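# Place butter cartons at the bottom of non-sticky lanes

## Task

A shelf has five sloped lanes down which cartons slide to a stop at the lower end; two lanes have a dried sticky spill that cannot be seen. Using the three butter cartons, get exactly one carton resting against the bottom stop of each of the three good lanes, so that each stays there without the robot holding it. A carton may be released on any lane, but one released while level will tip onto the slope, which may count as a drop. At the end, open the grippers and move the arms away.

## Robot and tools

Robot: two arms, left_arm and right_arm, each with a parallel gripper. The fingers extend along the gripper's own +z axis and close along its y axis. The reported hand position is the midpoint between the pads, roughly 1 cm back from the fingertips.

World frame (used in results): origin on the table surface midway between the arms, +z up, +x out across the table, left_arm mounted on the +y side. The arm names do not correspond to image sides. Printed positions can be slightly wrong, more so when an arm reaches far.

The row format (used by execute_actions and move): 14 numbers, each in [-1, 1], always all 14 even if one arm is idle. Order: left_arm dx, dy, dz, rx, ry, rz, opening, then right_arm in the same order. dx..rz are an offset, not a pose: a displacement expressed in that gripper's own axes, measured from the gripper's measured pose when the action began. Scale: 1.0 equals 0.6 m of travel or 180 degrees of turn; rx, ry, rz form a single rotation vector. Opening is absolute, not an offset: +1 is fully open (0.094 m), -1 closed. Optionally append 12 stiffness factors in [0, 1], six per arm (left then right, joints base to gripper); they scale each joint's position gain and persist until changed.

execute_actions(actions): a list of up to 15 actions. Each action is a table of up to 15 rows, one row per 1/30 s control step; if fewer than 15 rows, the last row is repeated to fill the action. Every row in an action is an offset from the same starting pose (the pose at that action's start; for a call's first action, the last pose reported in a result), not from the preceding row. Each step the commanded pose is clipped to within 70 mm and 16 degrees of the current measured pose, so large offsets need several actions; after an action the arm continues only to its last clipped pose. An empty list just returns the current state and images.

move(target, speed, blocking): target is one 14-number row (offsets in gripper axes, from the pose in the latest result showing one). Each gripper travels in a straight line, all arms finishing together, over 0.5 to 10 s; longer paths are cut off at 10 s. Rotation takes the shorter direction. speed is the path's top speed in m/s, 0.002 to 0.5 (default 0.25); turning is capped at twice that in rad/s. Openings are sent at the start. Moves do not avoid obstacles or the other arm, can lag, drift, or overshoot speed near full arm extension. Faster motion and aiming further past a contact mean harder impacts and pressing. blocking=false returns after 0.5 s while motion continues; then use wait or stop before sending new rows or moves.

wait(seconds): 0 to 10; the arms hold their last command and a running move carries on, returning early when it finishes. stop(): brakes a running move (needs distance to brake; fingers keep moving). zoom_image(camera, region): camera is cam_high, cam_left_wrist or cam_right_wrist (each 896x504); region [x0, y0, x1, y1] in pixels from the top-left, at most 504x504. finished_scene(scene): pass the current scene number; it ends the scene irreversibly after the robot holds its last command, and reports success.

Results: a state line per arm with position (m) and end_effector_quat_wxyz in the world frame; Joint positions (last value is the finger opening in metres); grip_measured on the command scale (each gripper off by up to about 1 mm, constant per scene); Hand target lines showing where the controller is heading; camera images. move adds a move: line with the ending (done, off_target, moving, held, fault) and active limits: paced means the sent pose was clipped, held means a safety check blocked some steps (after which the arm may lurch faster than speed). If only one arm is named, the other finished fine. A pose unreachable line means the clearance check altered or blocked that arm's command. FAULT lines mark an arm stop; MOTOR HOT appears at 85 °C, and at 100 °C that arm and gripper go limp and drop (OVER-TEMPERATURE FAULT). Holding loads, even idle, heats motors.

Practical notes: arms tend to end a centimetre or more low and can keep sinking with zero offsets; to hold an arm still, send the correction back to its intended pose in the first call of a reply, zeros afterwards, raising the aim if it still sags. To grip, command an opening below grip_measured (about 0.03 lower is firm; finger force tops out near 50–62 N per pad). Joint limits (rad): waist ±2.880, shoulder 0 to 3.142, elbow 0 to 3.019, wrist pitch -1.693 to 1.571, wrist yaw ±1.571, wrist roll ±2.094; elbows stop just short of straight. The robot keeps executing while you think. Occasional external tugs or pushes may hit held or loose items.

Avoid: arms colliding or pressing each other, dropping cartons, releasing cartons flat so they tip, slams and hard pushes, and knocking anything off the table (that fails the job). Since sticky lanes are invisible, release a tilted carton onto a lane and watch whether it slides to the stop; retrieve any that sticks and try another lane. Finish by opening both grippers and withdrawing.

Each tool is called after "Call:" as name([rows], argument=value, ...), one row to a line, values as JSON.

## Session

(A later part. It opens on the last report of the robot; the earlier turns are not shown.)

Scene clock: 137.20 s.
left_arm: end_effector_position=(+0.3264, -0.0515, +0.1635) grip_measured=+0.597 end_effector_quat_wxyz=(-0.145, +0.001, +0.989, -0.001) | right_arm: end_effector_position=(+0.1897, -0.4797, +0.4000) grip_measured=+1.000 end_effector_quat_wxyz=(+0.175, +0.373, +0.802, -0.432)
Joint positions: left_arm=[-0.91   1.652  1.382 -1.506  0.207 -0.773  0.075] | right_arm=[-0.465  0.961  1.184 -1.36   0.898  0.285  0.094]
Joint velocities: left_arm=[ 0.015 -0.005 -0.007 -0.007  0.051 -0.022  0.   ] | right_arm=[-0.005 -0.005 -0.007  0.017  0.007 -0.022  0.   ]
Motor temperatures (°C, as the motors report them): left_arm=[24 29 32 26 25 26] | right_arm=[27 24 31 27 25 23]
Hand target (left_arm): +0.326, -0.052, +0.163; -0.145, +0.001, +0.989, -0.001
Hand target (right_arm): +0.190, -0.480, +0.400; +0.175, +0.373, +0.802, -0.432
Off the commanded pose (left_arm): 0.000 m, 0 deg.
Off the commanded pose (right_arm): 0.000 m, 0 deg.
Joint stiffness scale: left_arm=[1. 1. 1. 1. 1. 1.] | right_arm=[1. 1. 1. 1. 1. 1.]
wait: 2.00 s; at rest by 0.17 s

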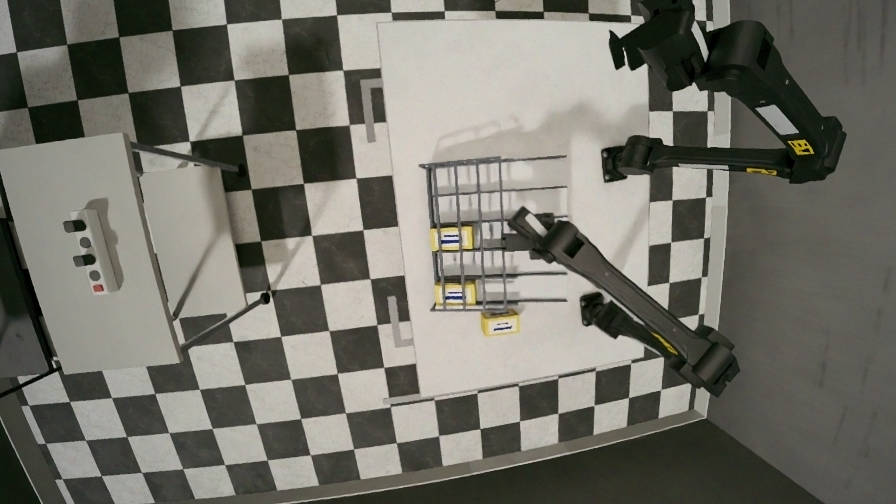

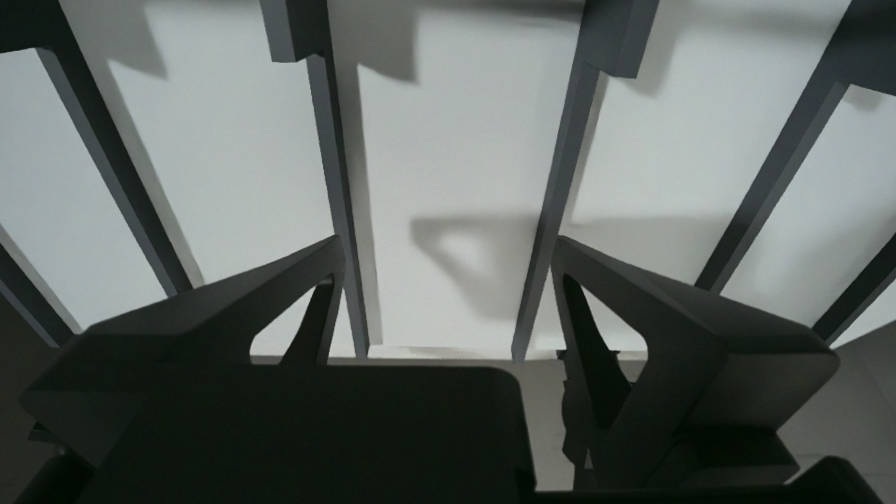

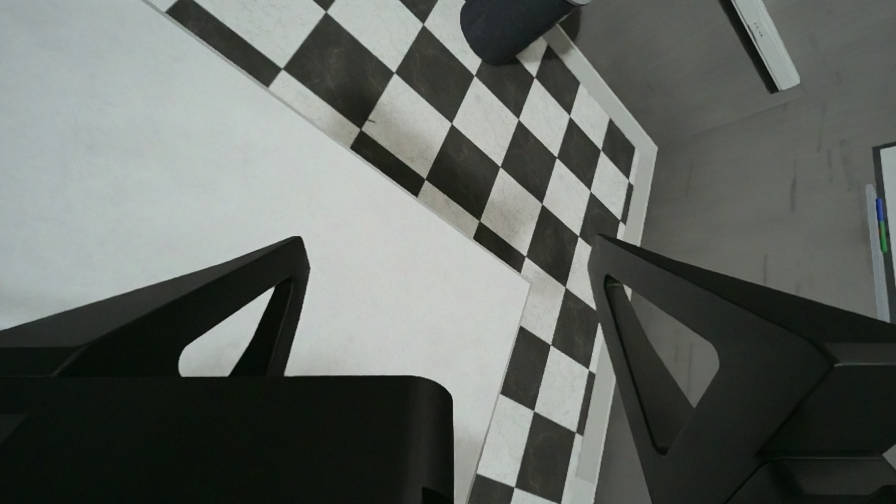

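Call:
move(target=[0,0.0,-0.13,0,-0.094,0,1,0,0,0,0,0,0,1], speed=0.15)

Call:
move(target=[0,0.53,0,0,0,0,1,0,0,0,0,0,0,1], speed=0.2)

Call:
move(target=[-0.11,0,0.2,0,0,0,1,0,0,0,0,0,0,1], speed=0.15)

Scene clock: 141.83 s.
left_arm: end_effector_position=(+0.3409, -0.0364, +0.2223) grip_measured=+1.000 end_effector_quat_wxyz=(-0.017, +0.003, +1.000, +0.019) | right_arm: end_effector_position=(+0.1897, -0.4797, +0.4000) grip_measured=+1.000 end_effector_quat_wxyz=(+0.175, +0.373, +0.802, -0.432)
Joint positions: left_arm=[-0.942  1.524  1.408 -1.506  0.    -0.822  0.094] | right_arm=[-0.465  0.961  1.184 -1.36   0.898  0.285  0.094]
Joint velocities: left_arm=[ 0.005 -0.005 -0.012  0.012  0.007 -0.022  0.   ] | right_arm=[-0.015 -0.005 -0.007  0.007 -0.007 -0.022  0.   ]
Motor temperatures (°C, as the motors report them): left_arm=[24 29 32 26 25 26] | right_arm=[27 24 31 27 25 23]
Hand target (left_arm): +0.349, -0.051, +0.239; +0.002, +0.000, +1.000, -0.001
Hand target (right_arm): +0.190, -0.480, +0.400; +0.175, +0.373, +0.802, -0.432
Off the commanded pose (left_arm): 0.023 m, 3 deg.
Off the commanded pose (right_arm): 0.000 m, 0 deg.
Joint stiffness scale: left_arm=[1. 1. 1. 1. 1. 1.] | right_arm=[1. 1. 1. 1. 1. 1.]
move: off_target (left_arm)

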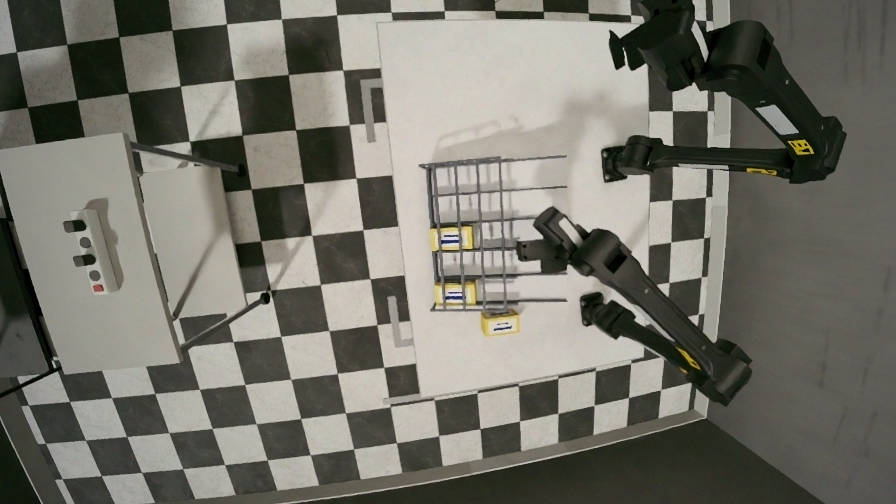

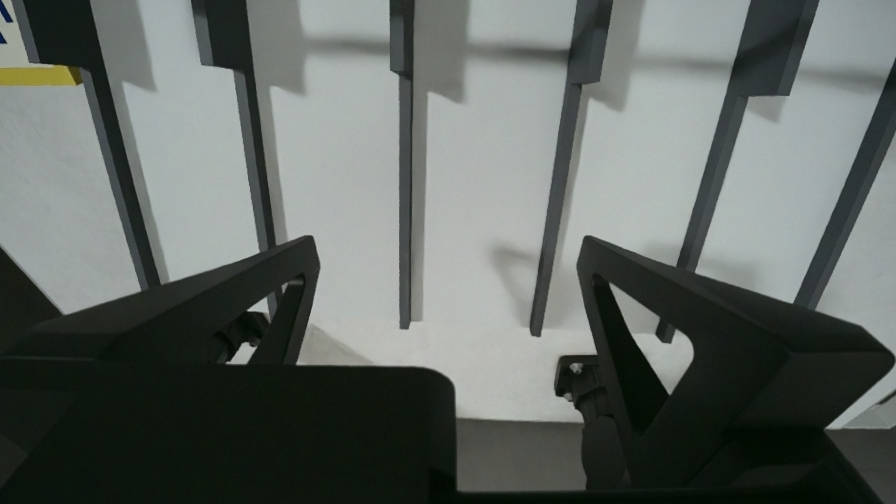

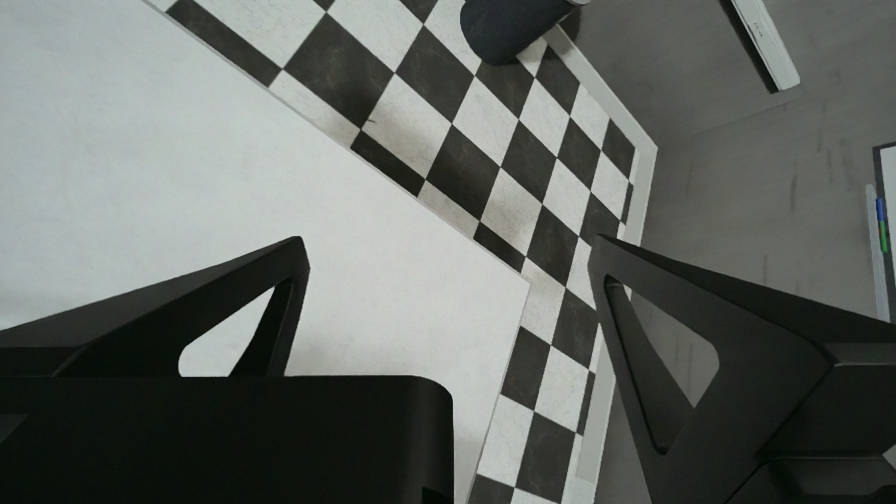

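Scene clock: 144.07 s.
left_arm: end_effector_position=(+0.3531, +0.2857, +0.2403) grip_measured=+1.000 end_effector_quat_wxyz=(-0.004, -0.006, +1.000, +0.021) | right_arm: end_effector_position=(+0.1897, -0.4797, +0.4000) grip_measured=+1.000 end_effector_quat_wxyz=(+0.175, +0.373, +0.802, -0.432)
Joint positions: left_arm=[-0.14   1.151  1.103 -1.534 -0.041 -0.04   0.094] | right_arm=[-0.465  0.961  1.184 -1.36   0.898  0.285  0.094]
Joint velocities: left_arm=[ 0.005 -0.005 -0.002  0.002  0.051 -0.022  0.   ] | right_arm=[-0.005  0.005 -0.007 -0.007  0.022 -0.022  0.   ]
Motor temperatures (°C, as the motors report them): left_arm=[24 29 32 26 25 26] | right_arm=[27 24 31 27 25 23]
Hand target (left_arm): +0.344, +0.286, +0.236; -0.018, +0.003, +1.000, +0.021
Hand target (right_arm): +0.190, -0.480, +0.400; +0.175, +0.373, +0.802, -0.432
Off the commanded pose (left_arm): 0.012 m, 2 deg.
Off the commanded pose (right_arm): 0.000 m, 0 deg.
Joint stiffness scale: left_arm=[1. 1. 1. 1. 1. 1.] | right_arm=[1. 1. 1. 1. 1. 1.]
move: off_target (left_arm)

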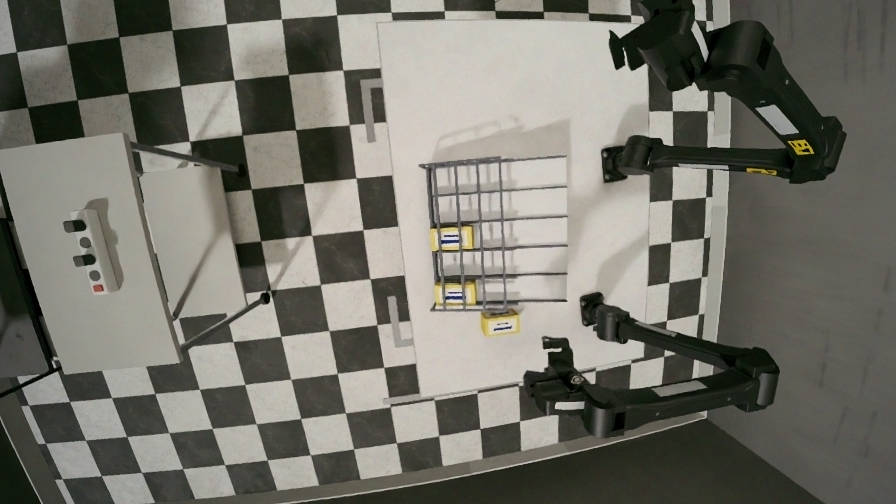

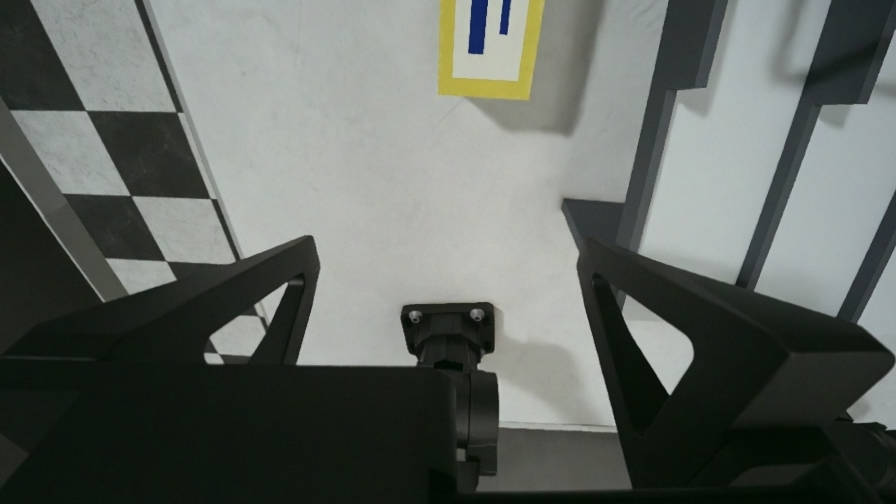

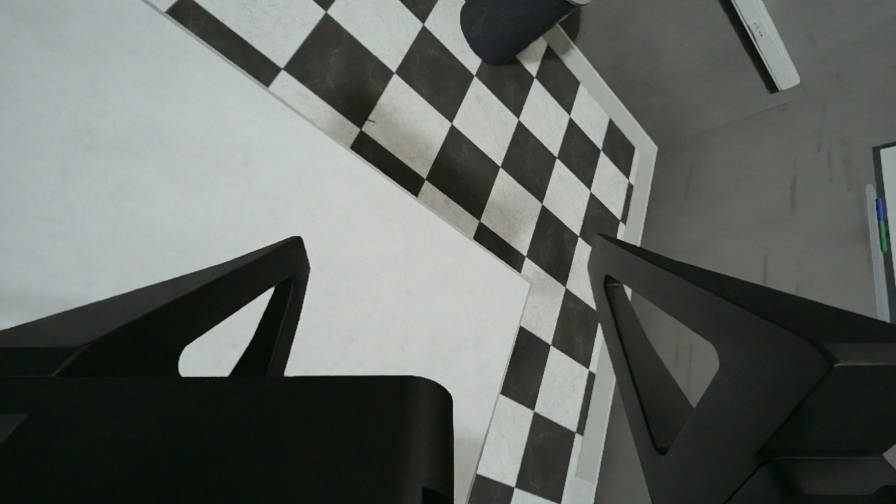

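Scene clock: 145.40 s.
left_arm: end_effector_position=(+0.4169, +0.2870, +0.1250) grip_measured=+1.000 end_effector_quat_wxyz=(-0.005, -0.009, +1.000, +0.021) | right_arm: end_effector_position=(+0.1897, -0.4797, +0.4000) grip_measured=+1.000 end_effector_quat_wxyz=(+0.175, +0.373, +0.802, -0.432)
Joint positions: left_arm=[-0.132  1.392  1.003 -1.193 -0.041 -0.037  0.094] | right_arm=[-0.465  0.961  1.184 -1.36   0.898  0.285  0.094]
Joint velocities: left_arm=[ 0.005 -0.005  0.002  0.007 -0.051  0.007  0.   ] | right_arm=[-0.005 -0.015  0.012 -0.007  0.007  0.022  0.   ]
Motor temperatures (°C, as the motors report them): left_arm=[24 29 32 26 25 26] | right_arm=[27 24 31 27 25 23]
Hand target (left_arm): +0.417, +0.291, +0.119; -0.005, -0.007, +1.000, +0.021
Hand target (right_arm): +0.190, -0.480, +0.400; +0.175, +0.373, +0.802, -0.432
Off the commanded pose (left_arm): 0.007 m, 0 deg.
Off the commanded pose (right_arm): 0.000 m, 0 deg.
Joint stiffness scale: left_arm=[1. 1. 1. 1. 1. 1.] | right_arm=[1. 1. 1. 1. 1. 1.]
move: done

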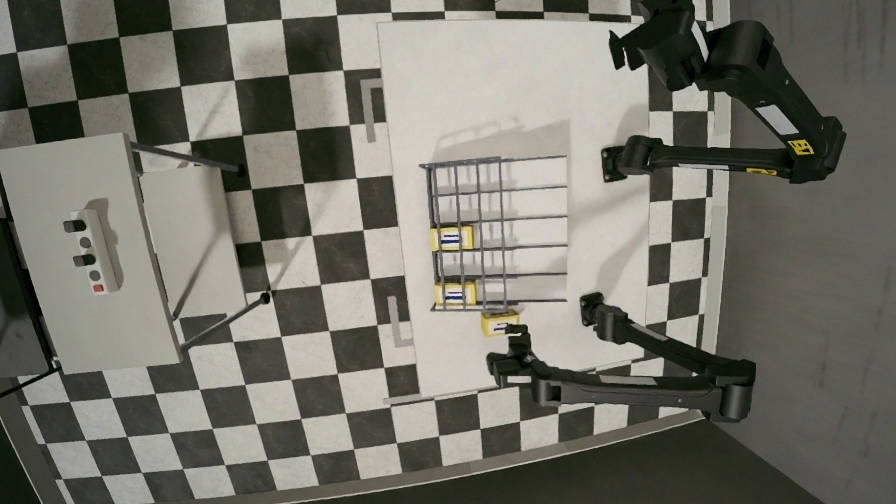

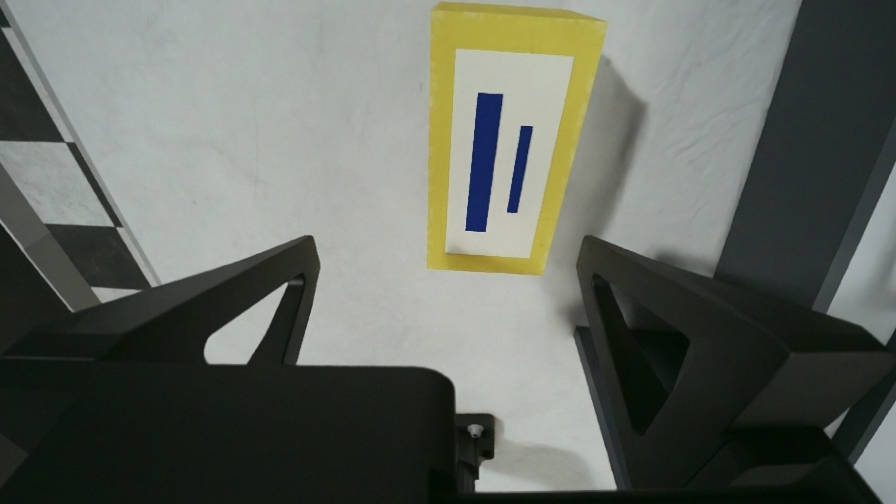

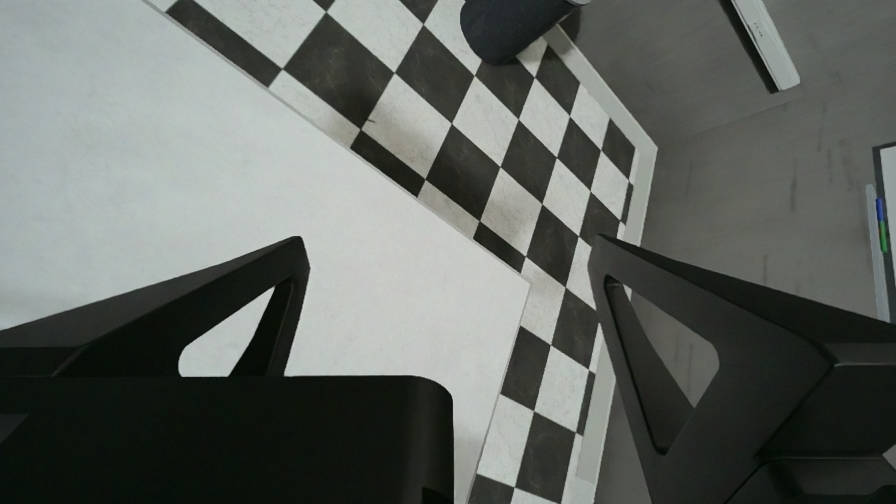

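Call:
move(target=[-0.025,-0.045,0.07,0.013,0,0,1,0,0,0,0,0,0,1], speed=0.08)

Scene clock: 149.20 s.
left_arm: end_effector_position=(+0.4333, +0.2657, +0.0908) grip_measured=+1.000 end_effector_quat_wxyz=(-0.000, -0.005, +1.000, +0.001) | right_arm: end_effector_position=(+0.1897, -0.4797, +0.4000) grip_measured=+1.000 end_effector_quat_wxyz=(+0.175, +0.373, +0.802, -0.432)
Joint positions: left_arm=[-0.169  1.47   0.987 -1.088 -0.002 -0.066  0.094] | right_arm=[-0.465  0.961  1.184 -1.36   0.898  0.285  0.094]
Joint velocities: left_arm=[ 0.015  0.005 -0.012 -0.022 -0.007 -0.081  0.   ] | right_arm=[-0.005  0.005  0.012  0.002  0.022  0.007  0.   ]
Motor temperatures (°C, as the motors report them): left_arm=[24 29 31 26 25 26] | right_arm=[27 24 31 27 25 23]
Hand target (left_arm): +0.432, +0.262, +0.082; -0.004, -0.009, +1.000, +0.000
Hand target (right_arm): +0.190, -0.480, +0.400; +0.175, +0.373, +0.802, -0.432
Off the commanded pose (left_arm): 0.010 m, 1 deg.
Off the commanded pose (right_arm): 0.000 m, 0 deg.
Joint stiffness scale: left_arm=[1. 1. 1. 1. 1. 1.] | right_arm=[1. 1. 1. 1. 1. 1.]
move: done

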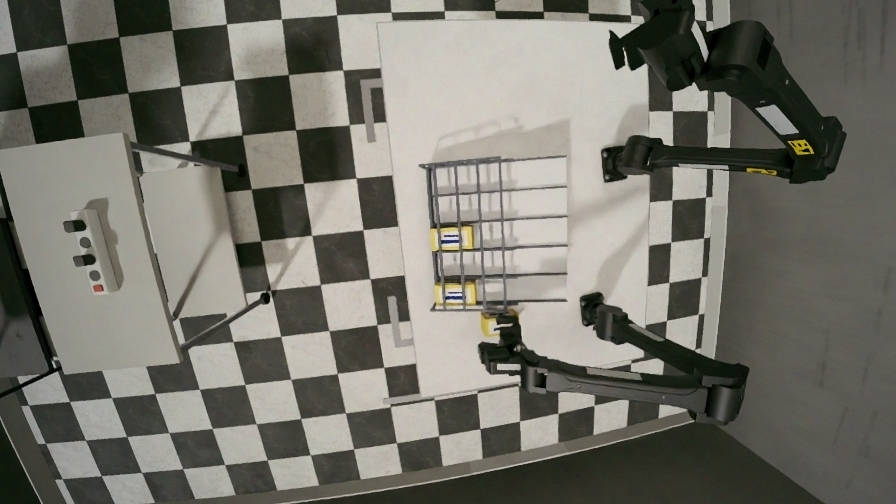

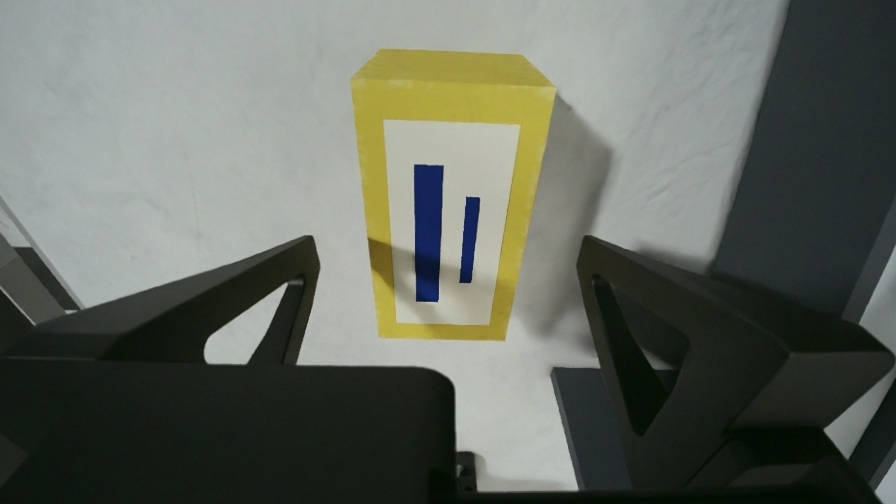

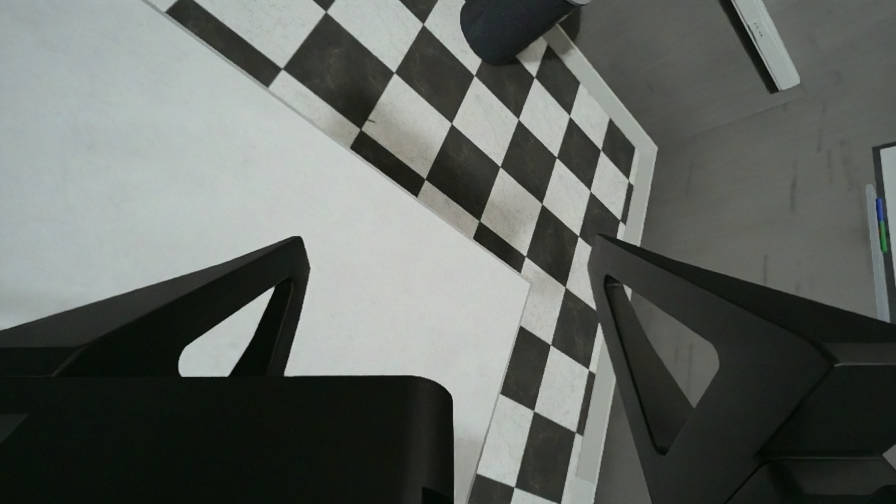

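Call:
move(target=[0.012,0,0.097,0,0,0,1,0,0,0,0,0,0,1], speed=0.05)

Call:
move(target=[0,0,0,0,0,0,0.32,0,0,0,0,0,0,1])

Call:
move(target=[0.15,0,-0.38,0,0,0,0.32,0,0,0,0,0,0,1], speed=0.15)

Call:
move(target=[-0.02,-0.7,-0.04,0,0.085,0,0.32,0,0,0,0,0,0,1], speed=0.15)

Scene clock: 154.17 s.
left_arm: end_effector_position=(+0.4281, +0.2659, +0.0423) grip_measured=+1.000 end_effector_quat_wxyz=(+0.005, -0.006, +1.000, +0.001) | right_arm: end_effector_position=(+0.1897, -0.4797, +0.4000) grip_measured=+1.000 end_effector_quat_wxyz=(+0.175, +0.373, +0.802, -0.432)
Joint positions: left_arm=[-0.169  1.525  0.899 -0.936 -0.002 -0.067  0.094] | right_arm=[-0.465  0.961  1.184 -1.36   0.898  0.285  0.094]
Joint velocities: left_arm=[ 0.005 -0.005  0.002  0.012  0.007 -0.051  0.   ] | right_arm=[-0.015  0.005  0.007 -0.017  0.051  0.037  0.   ]
Motor temperatures (°C, as the motors report them): left_arm=[24 29 31 26 25 26] | right_arm=[27 24 31 27 25 23]
Hand target (left_arm): +0.425, +0.265, +0.033; -0.001, -0.005, +1.000, +0.001
Hand target (right_arm): +0.190, -0.480, +0.400; +0.175, +0.373, +0.802, -0.432
Off the commanded pose (left_arm): 0.010 m, 1 deg.
Off the commanded pose (right_arm): 0.000 m, 0 deg.
Joint stiffness scale: left_arm=[1. 1. 1. 1. 1. 1.] | right_arm=[1. 1. 1. 1. 1. 1.]
move: done

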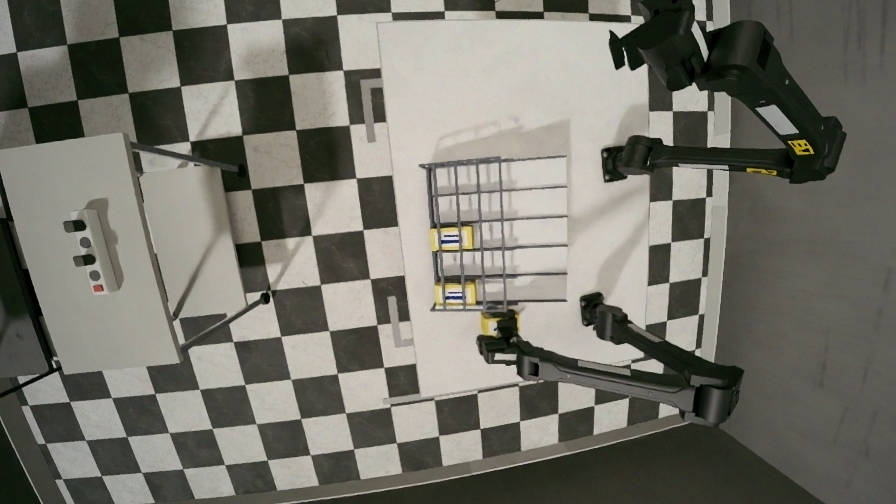

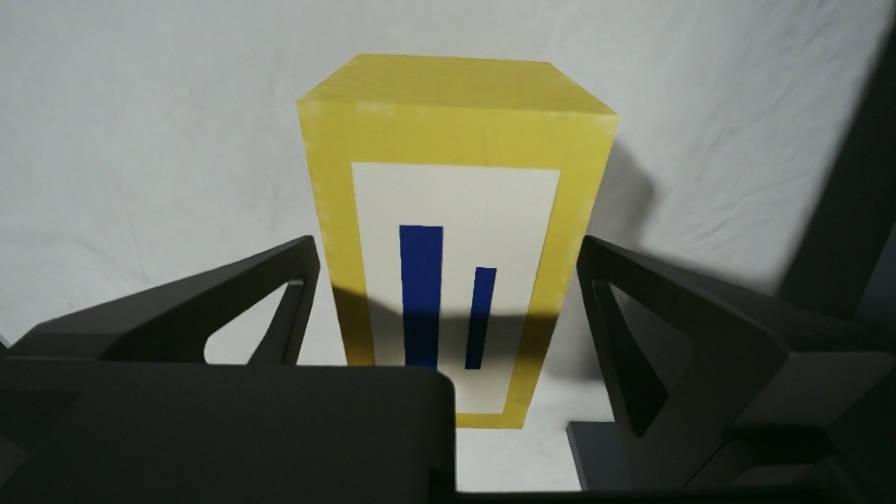

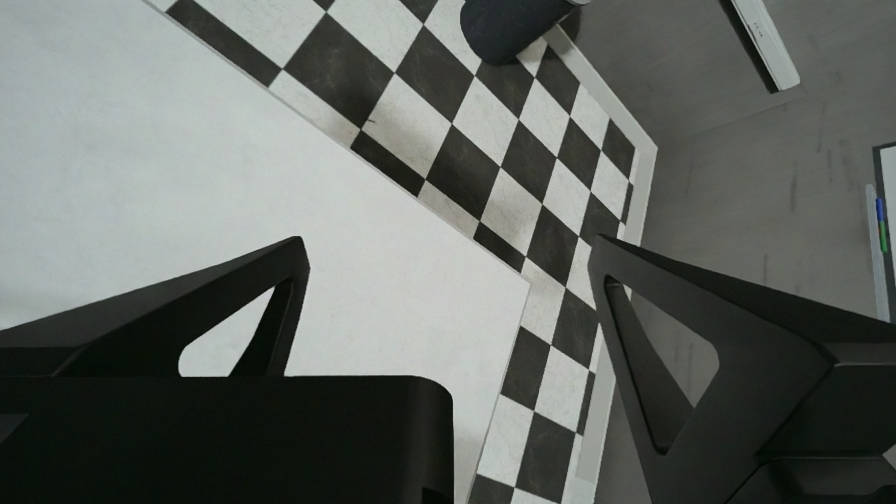

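Scene clock: 154.67 s.
left_arm: end_effector_position=(+0.4281, +0.2660, +0.0423) grip_measured=+0.341 end_effector_quat_wxyz=(+0.005, -0.006, +1.000, +0.001) | right_arm: end_effector_position=(+0.1897, -0.4797, +0.4000) grip_measured=+1.000 end_effector_quat_wxyz=(+0.175, +0.373, +0.802, -0.432)
Joint positions: left_arm=[-0.169  1.525  0.899 -0.936 -0.002 -0.067  0.063] | right_arm=[-0.465  0.961  1.184 -1.36   0.898  0.285  0.094]
Joint velocities: left_arm=[ 0.015 -0.005  0.007  0.007 -0.081 -0.037  0.001] | right_arm=[ 0.005  0.005  0.002  0.017  0.051 -0.007  0.   ]
Motor temperatures (°C, as the motors report them): left_arm=[24 29 31 26 25 26] | right_arm=[27 24 31 27 25 23]
Hand target (left_arm): +0.428, +0.266, +0.042; +0.005, -0.006, +1.000, +0.001
Hand target (right_arm): +0.190, -0.480, +0.400; +0.175, +0.373, +0.802, -0.432
Off the commanded pose (left_arm): 0.000 m, 0 deg.
Off the commanded pose (right_arm): 0.000 m, 0 deg.
Joint stiffness scale: left_arm=[1. 1. 1. 1. 1. 1.] | right_arm=[1. 1. 1. 1. 1. 1.]
move: done

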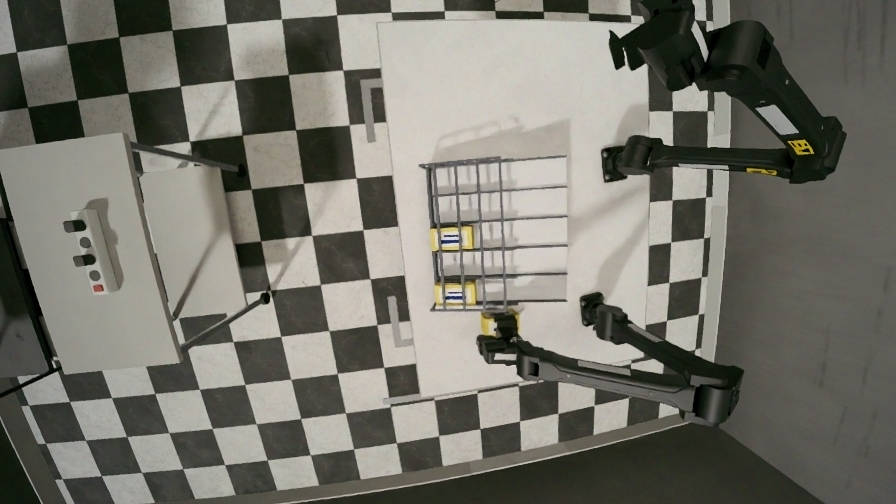

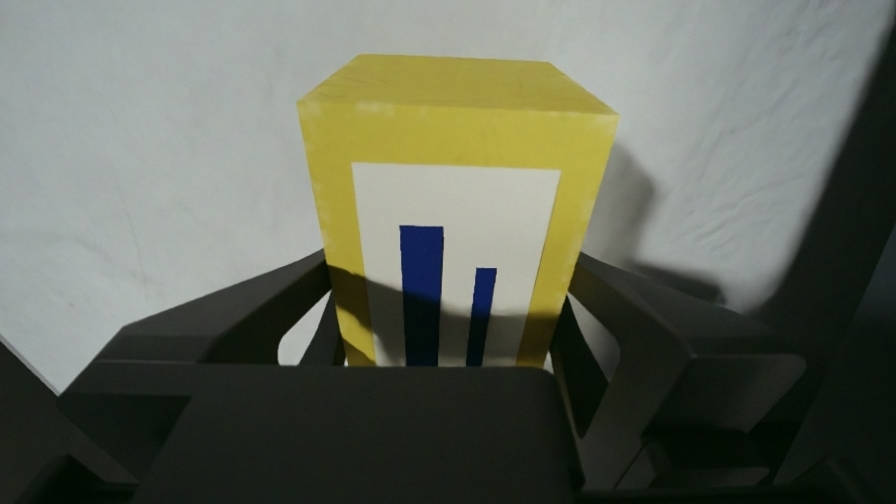

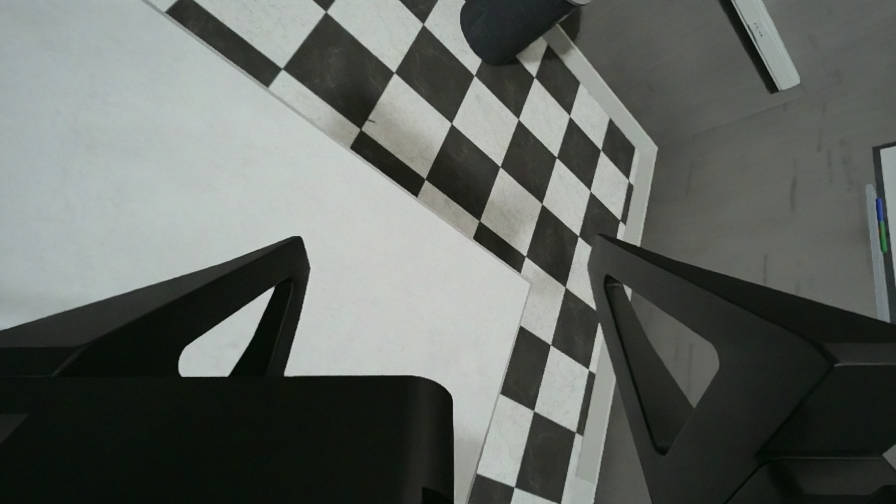

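Scene clock: 156.70 s.
left_arm: end_effector_position=(+0.3254, +0.2696, +0.2418) grip_measured=+0.341 end_effector_quat_wxyz=(-0.025, -0.004, +1.000, +0.003) | right_arm: end_effector_position=(+0.1897, -0.4797, +0.4000) grip_measured=+1.000 end_effector_quat_wxyz=(+0.175, +0.373, +0.802, -0.432)
Joint positions: left_arm=[-0.176  1.104  1.072 -1.59  -0.002 -0.069  0.063] | right_arm=[-0.465  0.961  1.184 -1.36   0.898  0.285  0.094]
Joint velocities: left_arm=[-0.015  0.005  0.007 -0.022 -0.007 -0.007  0.   ] | right_arm=[-0.015 -0.015  0.007  0.012  0.007 -0.007  0.   ]
Motor temperatures (°C, as the motors report them): left_arm=[24 29 31 26 25 26] | right_arm=[27 24 31 27 25 23]
Hand target (left_arm): +0.336, +0.265, +0.271; +0.005, -0.006, +1.000, +0.000
Hand target (right_arm): +0.190, -0.480, +0.400; +0.175, +0.373, +0.802, -0.432
Off the commanded pose (left_arm): 0.030 m, 3 deg.
Off the commanded pose (right_arm): 0.000 m, 0 deg.
Joint stiffness scale: left_arm=[1. 1. 1. 1. 1. 1.] | right_arm=[1. 1. 1. 1. 1. 1.]
move: off_target (left_arm)

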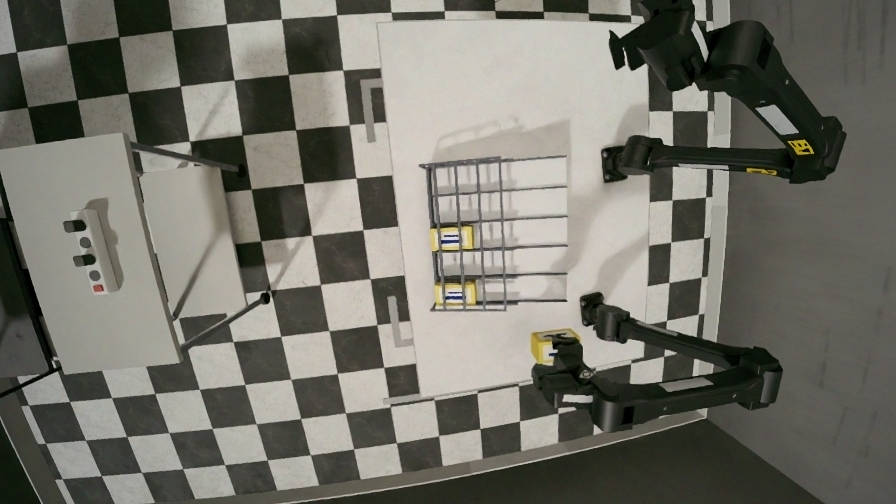

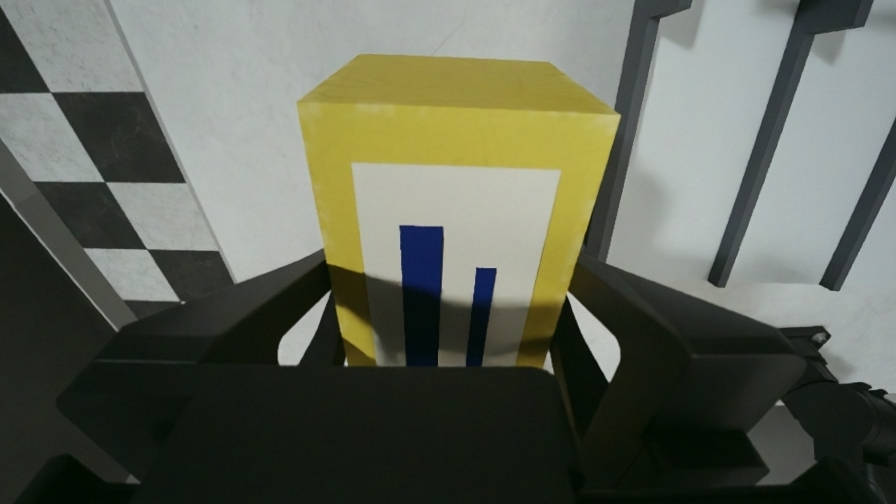

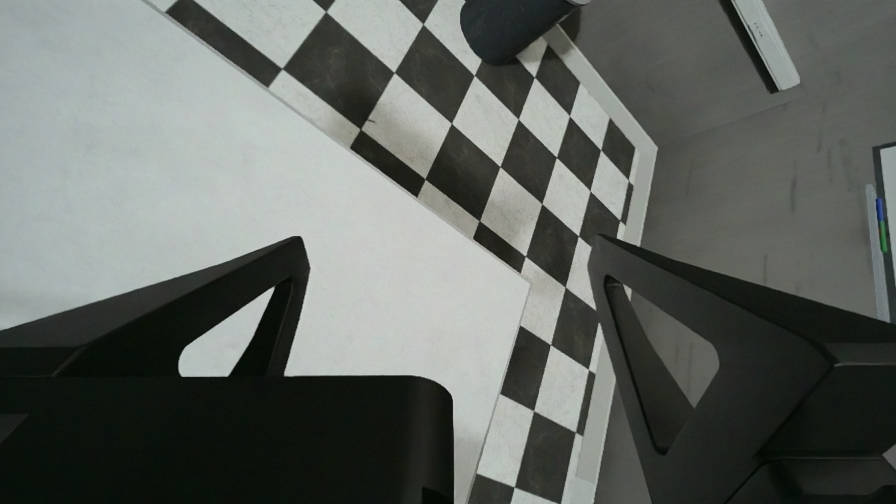

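Scene clock: 159.90 s.
left_arm: end_effector_position=(+0.3341, -0.1424, +0.2303) grip_measured=+0.341 end_effector_quat_wxyz=(-0.138, -0.005, +0.990, -0.023) | right_arm: end_effector_position=(+0.1897, -0.4797, +0.4000) grip_measured=+1.000 end_effector_quat_wxyz=(+0.175, +0.373, +0.802, -0.432)
Joint positions: left_arm=[-1.011  1.783  1.736 -1.662  0.244 -0.891  0.063] | right_arm=[-0.465  0.961  1.184 -1.36   0.898  0.285  0.094]
Joint velocities: left_arm=[ 0.015 -0.005 -0.012 -0.002 -0.007 -0.066 -0.001] | right_arm=[ 0.005  0.005 -0.007 -0.002  0.037 -0.095  0.   ]
Motor temperatures (°C, as the motors report them): left_arm=[24 29 33 26 25 26] | right_arm=[27 24 31 27 25 23]
Hand target (left_arm): +0.339, -0.153, +0.260; -0.123, -0.010, +0.991, -0.045
Hand target (right_arm): +0.190, -0.480, +0.400; +0.175, +0.373, +0.802, -0.432
Off the commanded pose (left_arm): 0.034 m, 4 deg.
Off the commanded pose (right_arm): 0.000 m, 0 deg.
Joint stiffness scale: left_arm=[1. 1. 1. 1. 1. 1.] | right_arm=[1. 1. 1. 1. 1. 1.]
joint sent to its limit (left arm) — the command would take joint 4 (wrist pitch) past its lower limit, so that joint was sent only as far as its limit.
move: off_target (left_arm)

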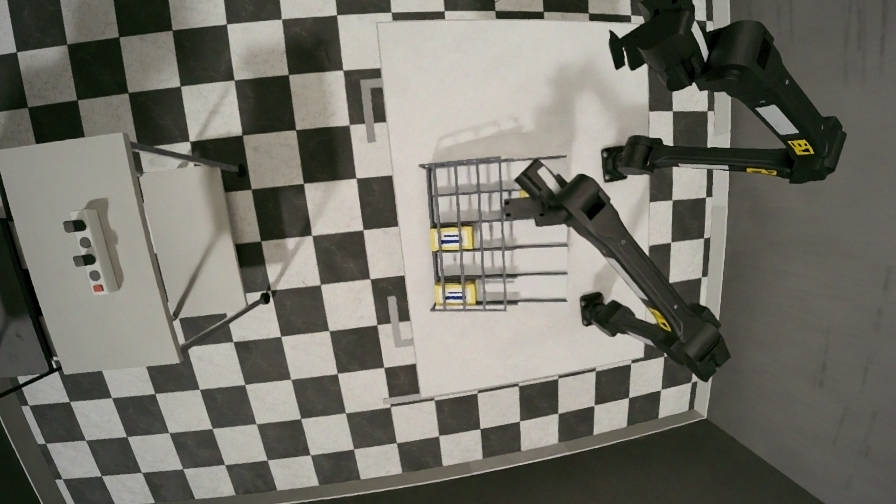

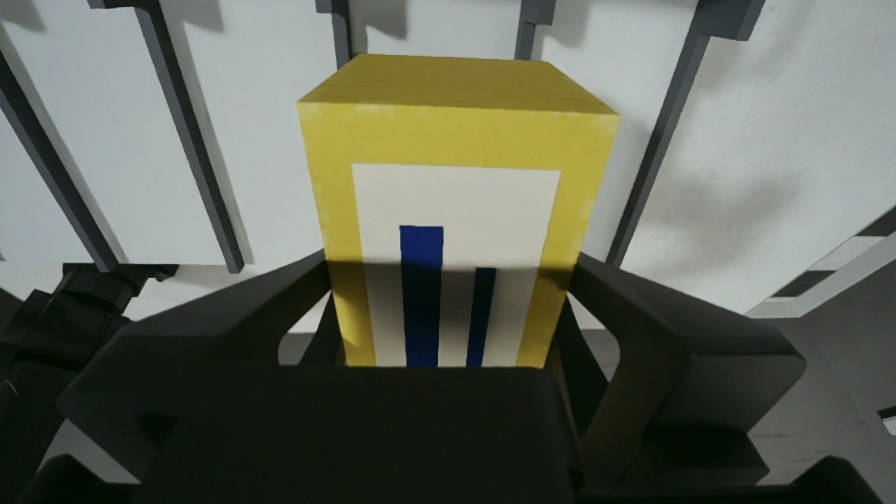

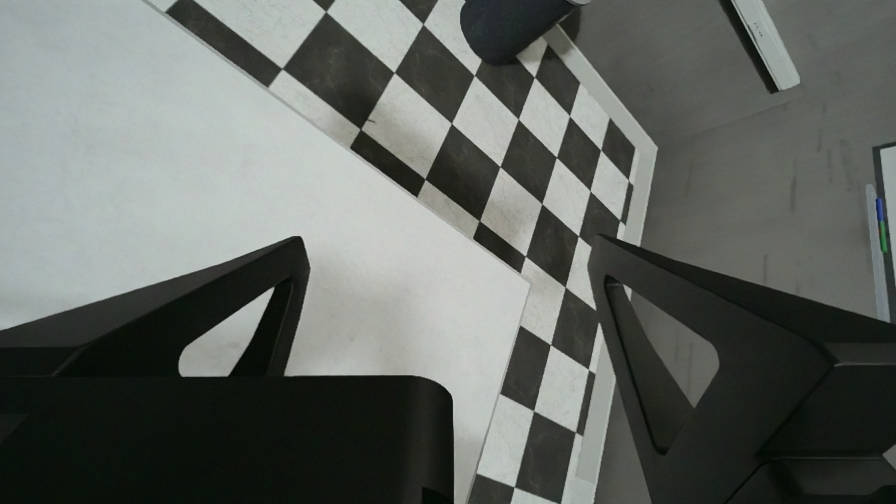

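Lower partway, fix roll.

Call:
move(target=[-0.02,0.01,0.065,-0.0146,0.005,0,0.3,0,0,0,0,0,0,1], speed=0.05)

Scene clock: 162.67 s.
left_arm: end_effector_position=(+0.3331, -0.1360, +0.1887) grip_measured=+0.341 end_effector_quat_wxyz=(-0.149, -0.010, +0.989, +0.007) | right_arm: end_effector_position=(+0.1897, -0.4797, +0.4000) grip_measured=+1.000 end_effector_quat_wxyz=(+0.175, +0.373, +0.802, -0.432)
Joint positions: left_arm=[-1.011  1.818  1.671 -1.622  0.225 -0.893  0.063] | right_arm=[-0.465  0.961  1.184 -1.36   0.898  0.285  0.094]
Joint velocities: left_arm=[-0.015 -0.005 -0.012  0.022  0.066  0.022  0.   ] | right_arm=[-0.005 -0.005  0.012 -0.002  0.007  0.037  0.   ]
Motor temperatures (°C, as the motors report them): left_arm=[24 29 33 26 25 26] | right_arm=[27 24 31 27 25 23]
Hand target (left_arm): +0.335, -0.138, +0.189; -0.145, -0.002, +0.989, -0.000
Hand target (right_arm): +0.190, -0.480, +0.400; +0.175, +0.373, +0.802, -0.432
Off the commanded pose (left_arm): 0.003 m, 1 deg.
Off the commanded pose (right_arm): 0.000 m, 0 deg.
Joint stiffness scale: left_arm=[1. 1. 1. 1. 1. 1.] | right_arm=[1. 1. 1. 1. 1. 1.]
move: done

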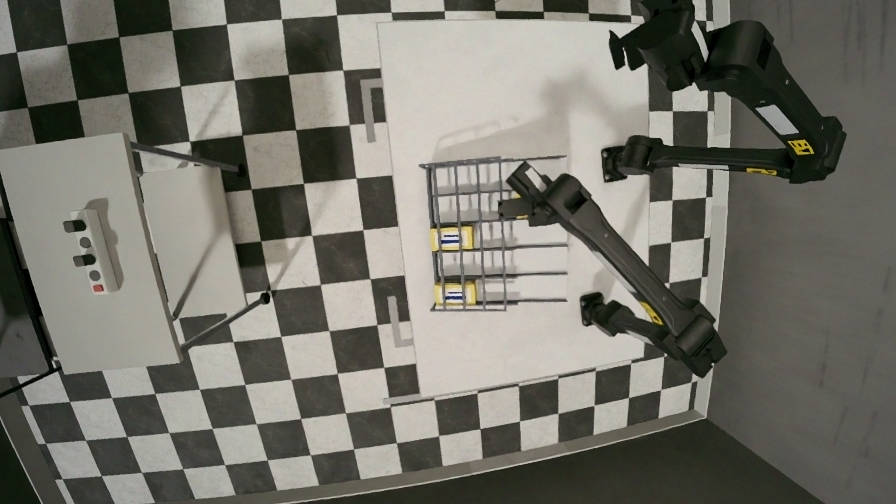

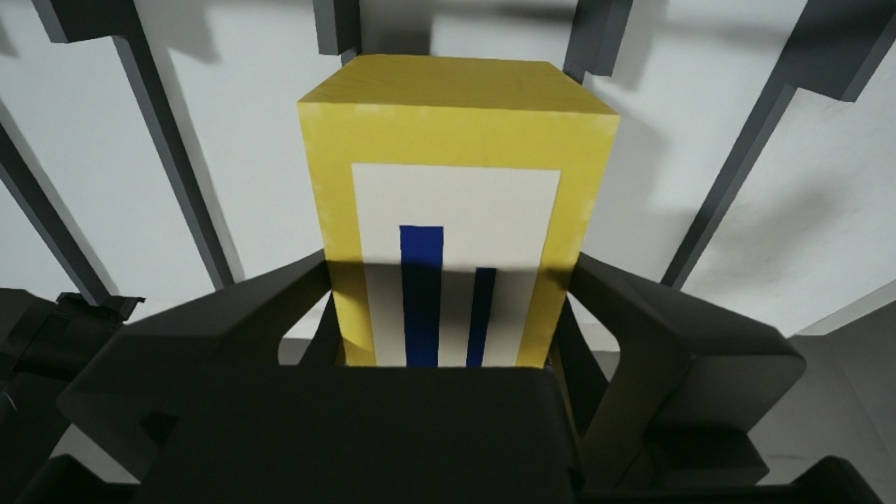

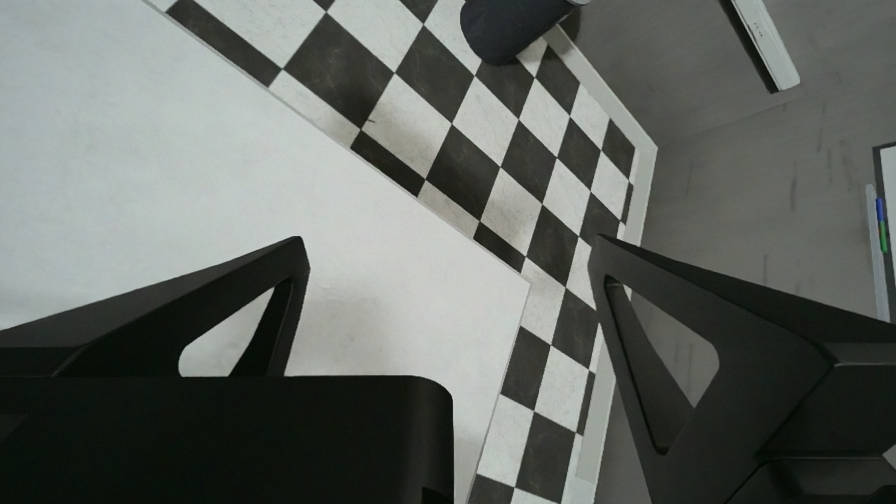

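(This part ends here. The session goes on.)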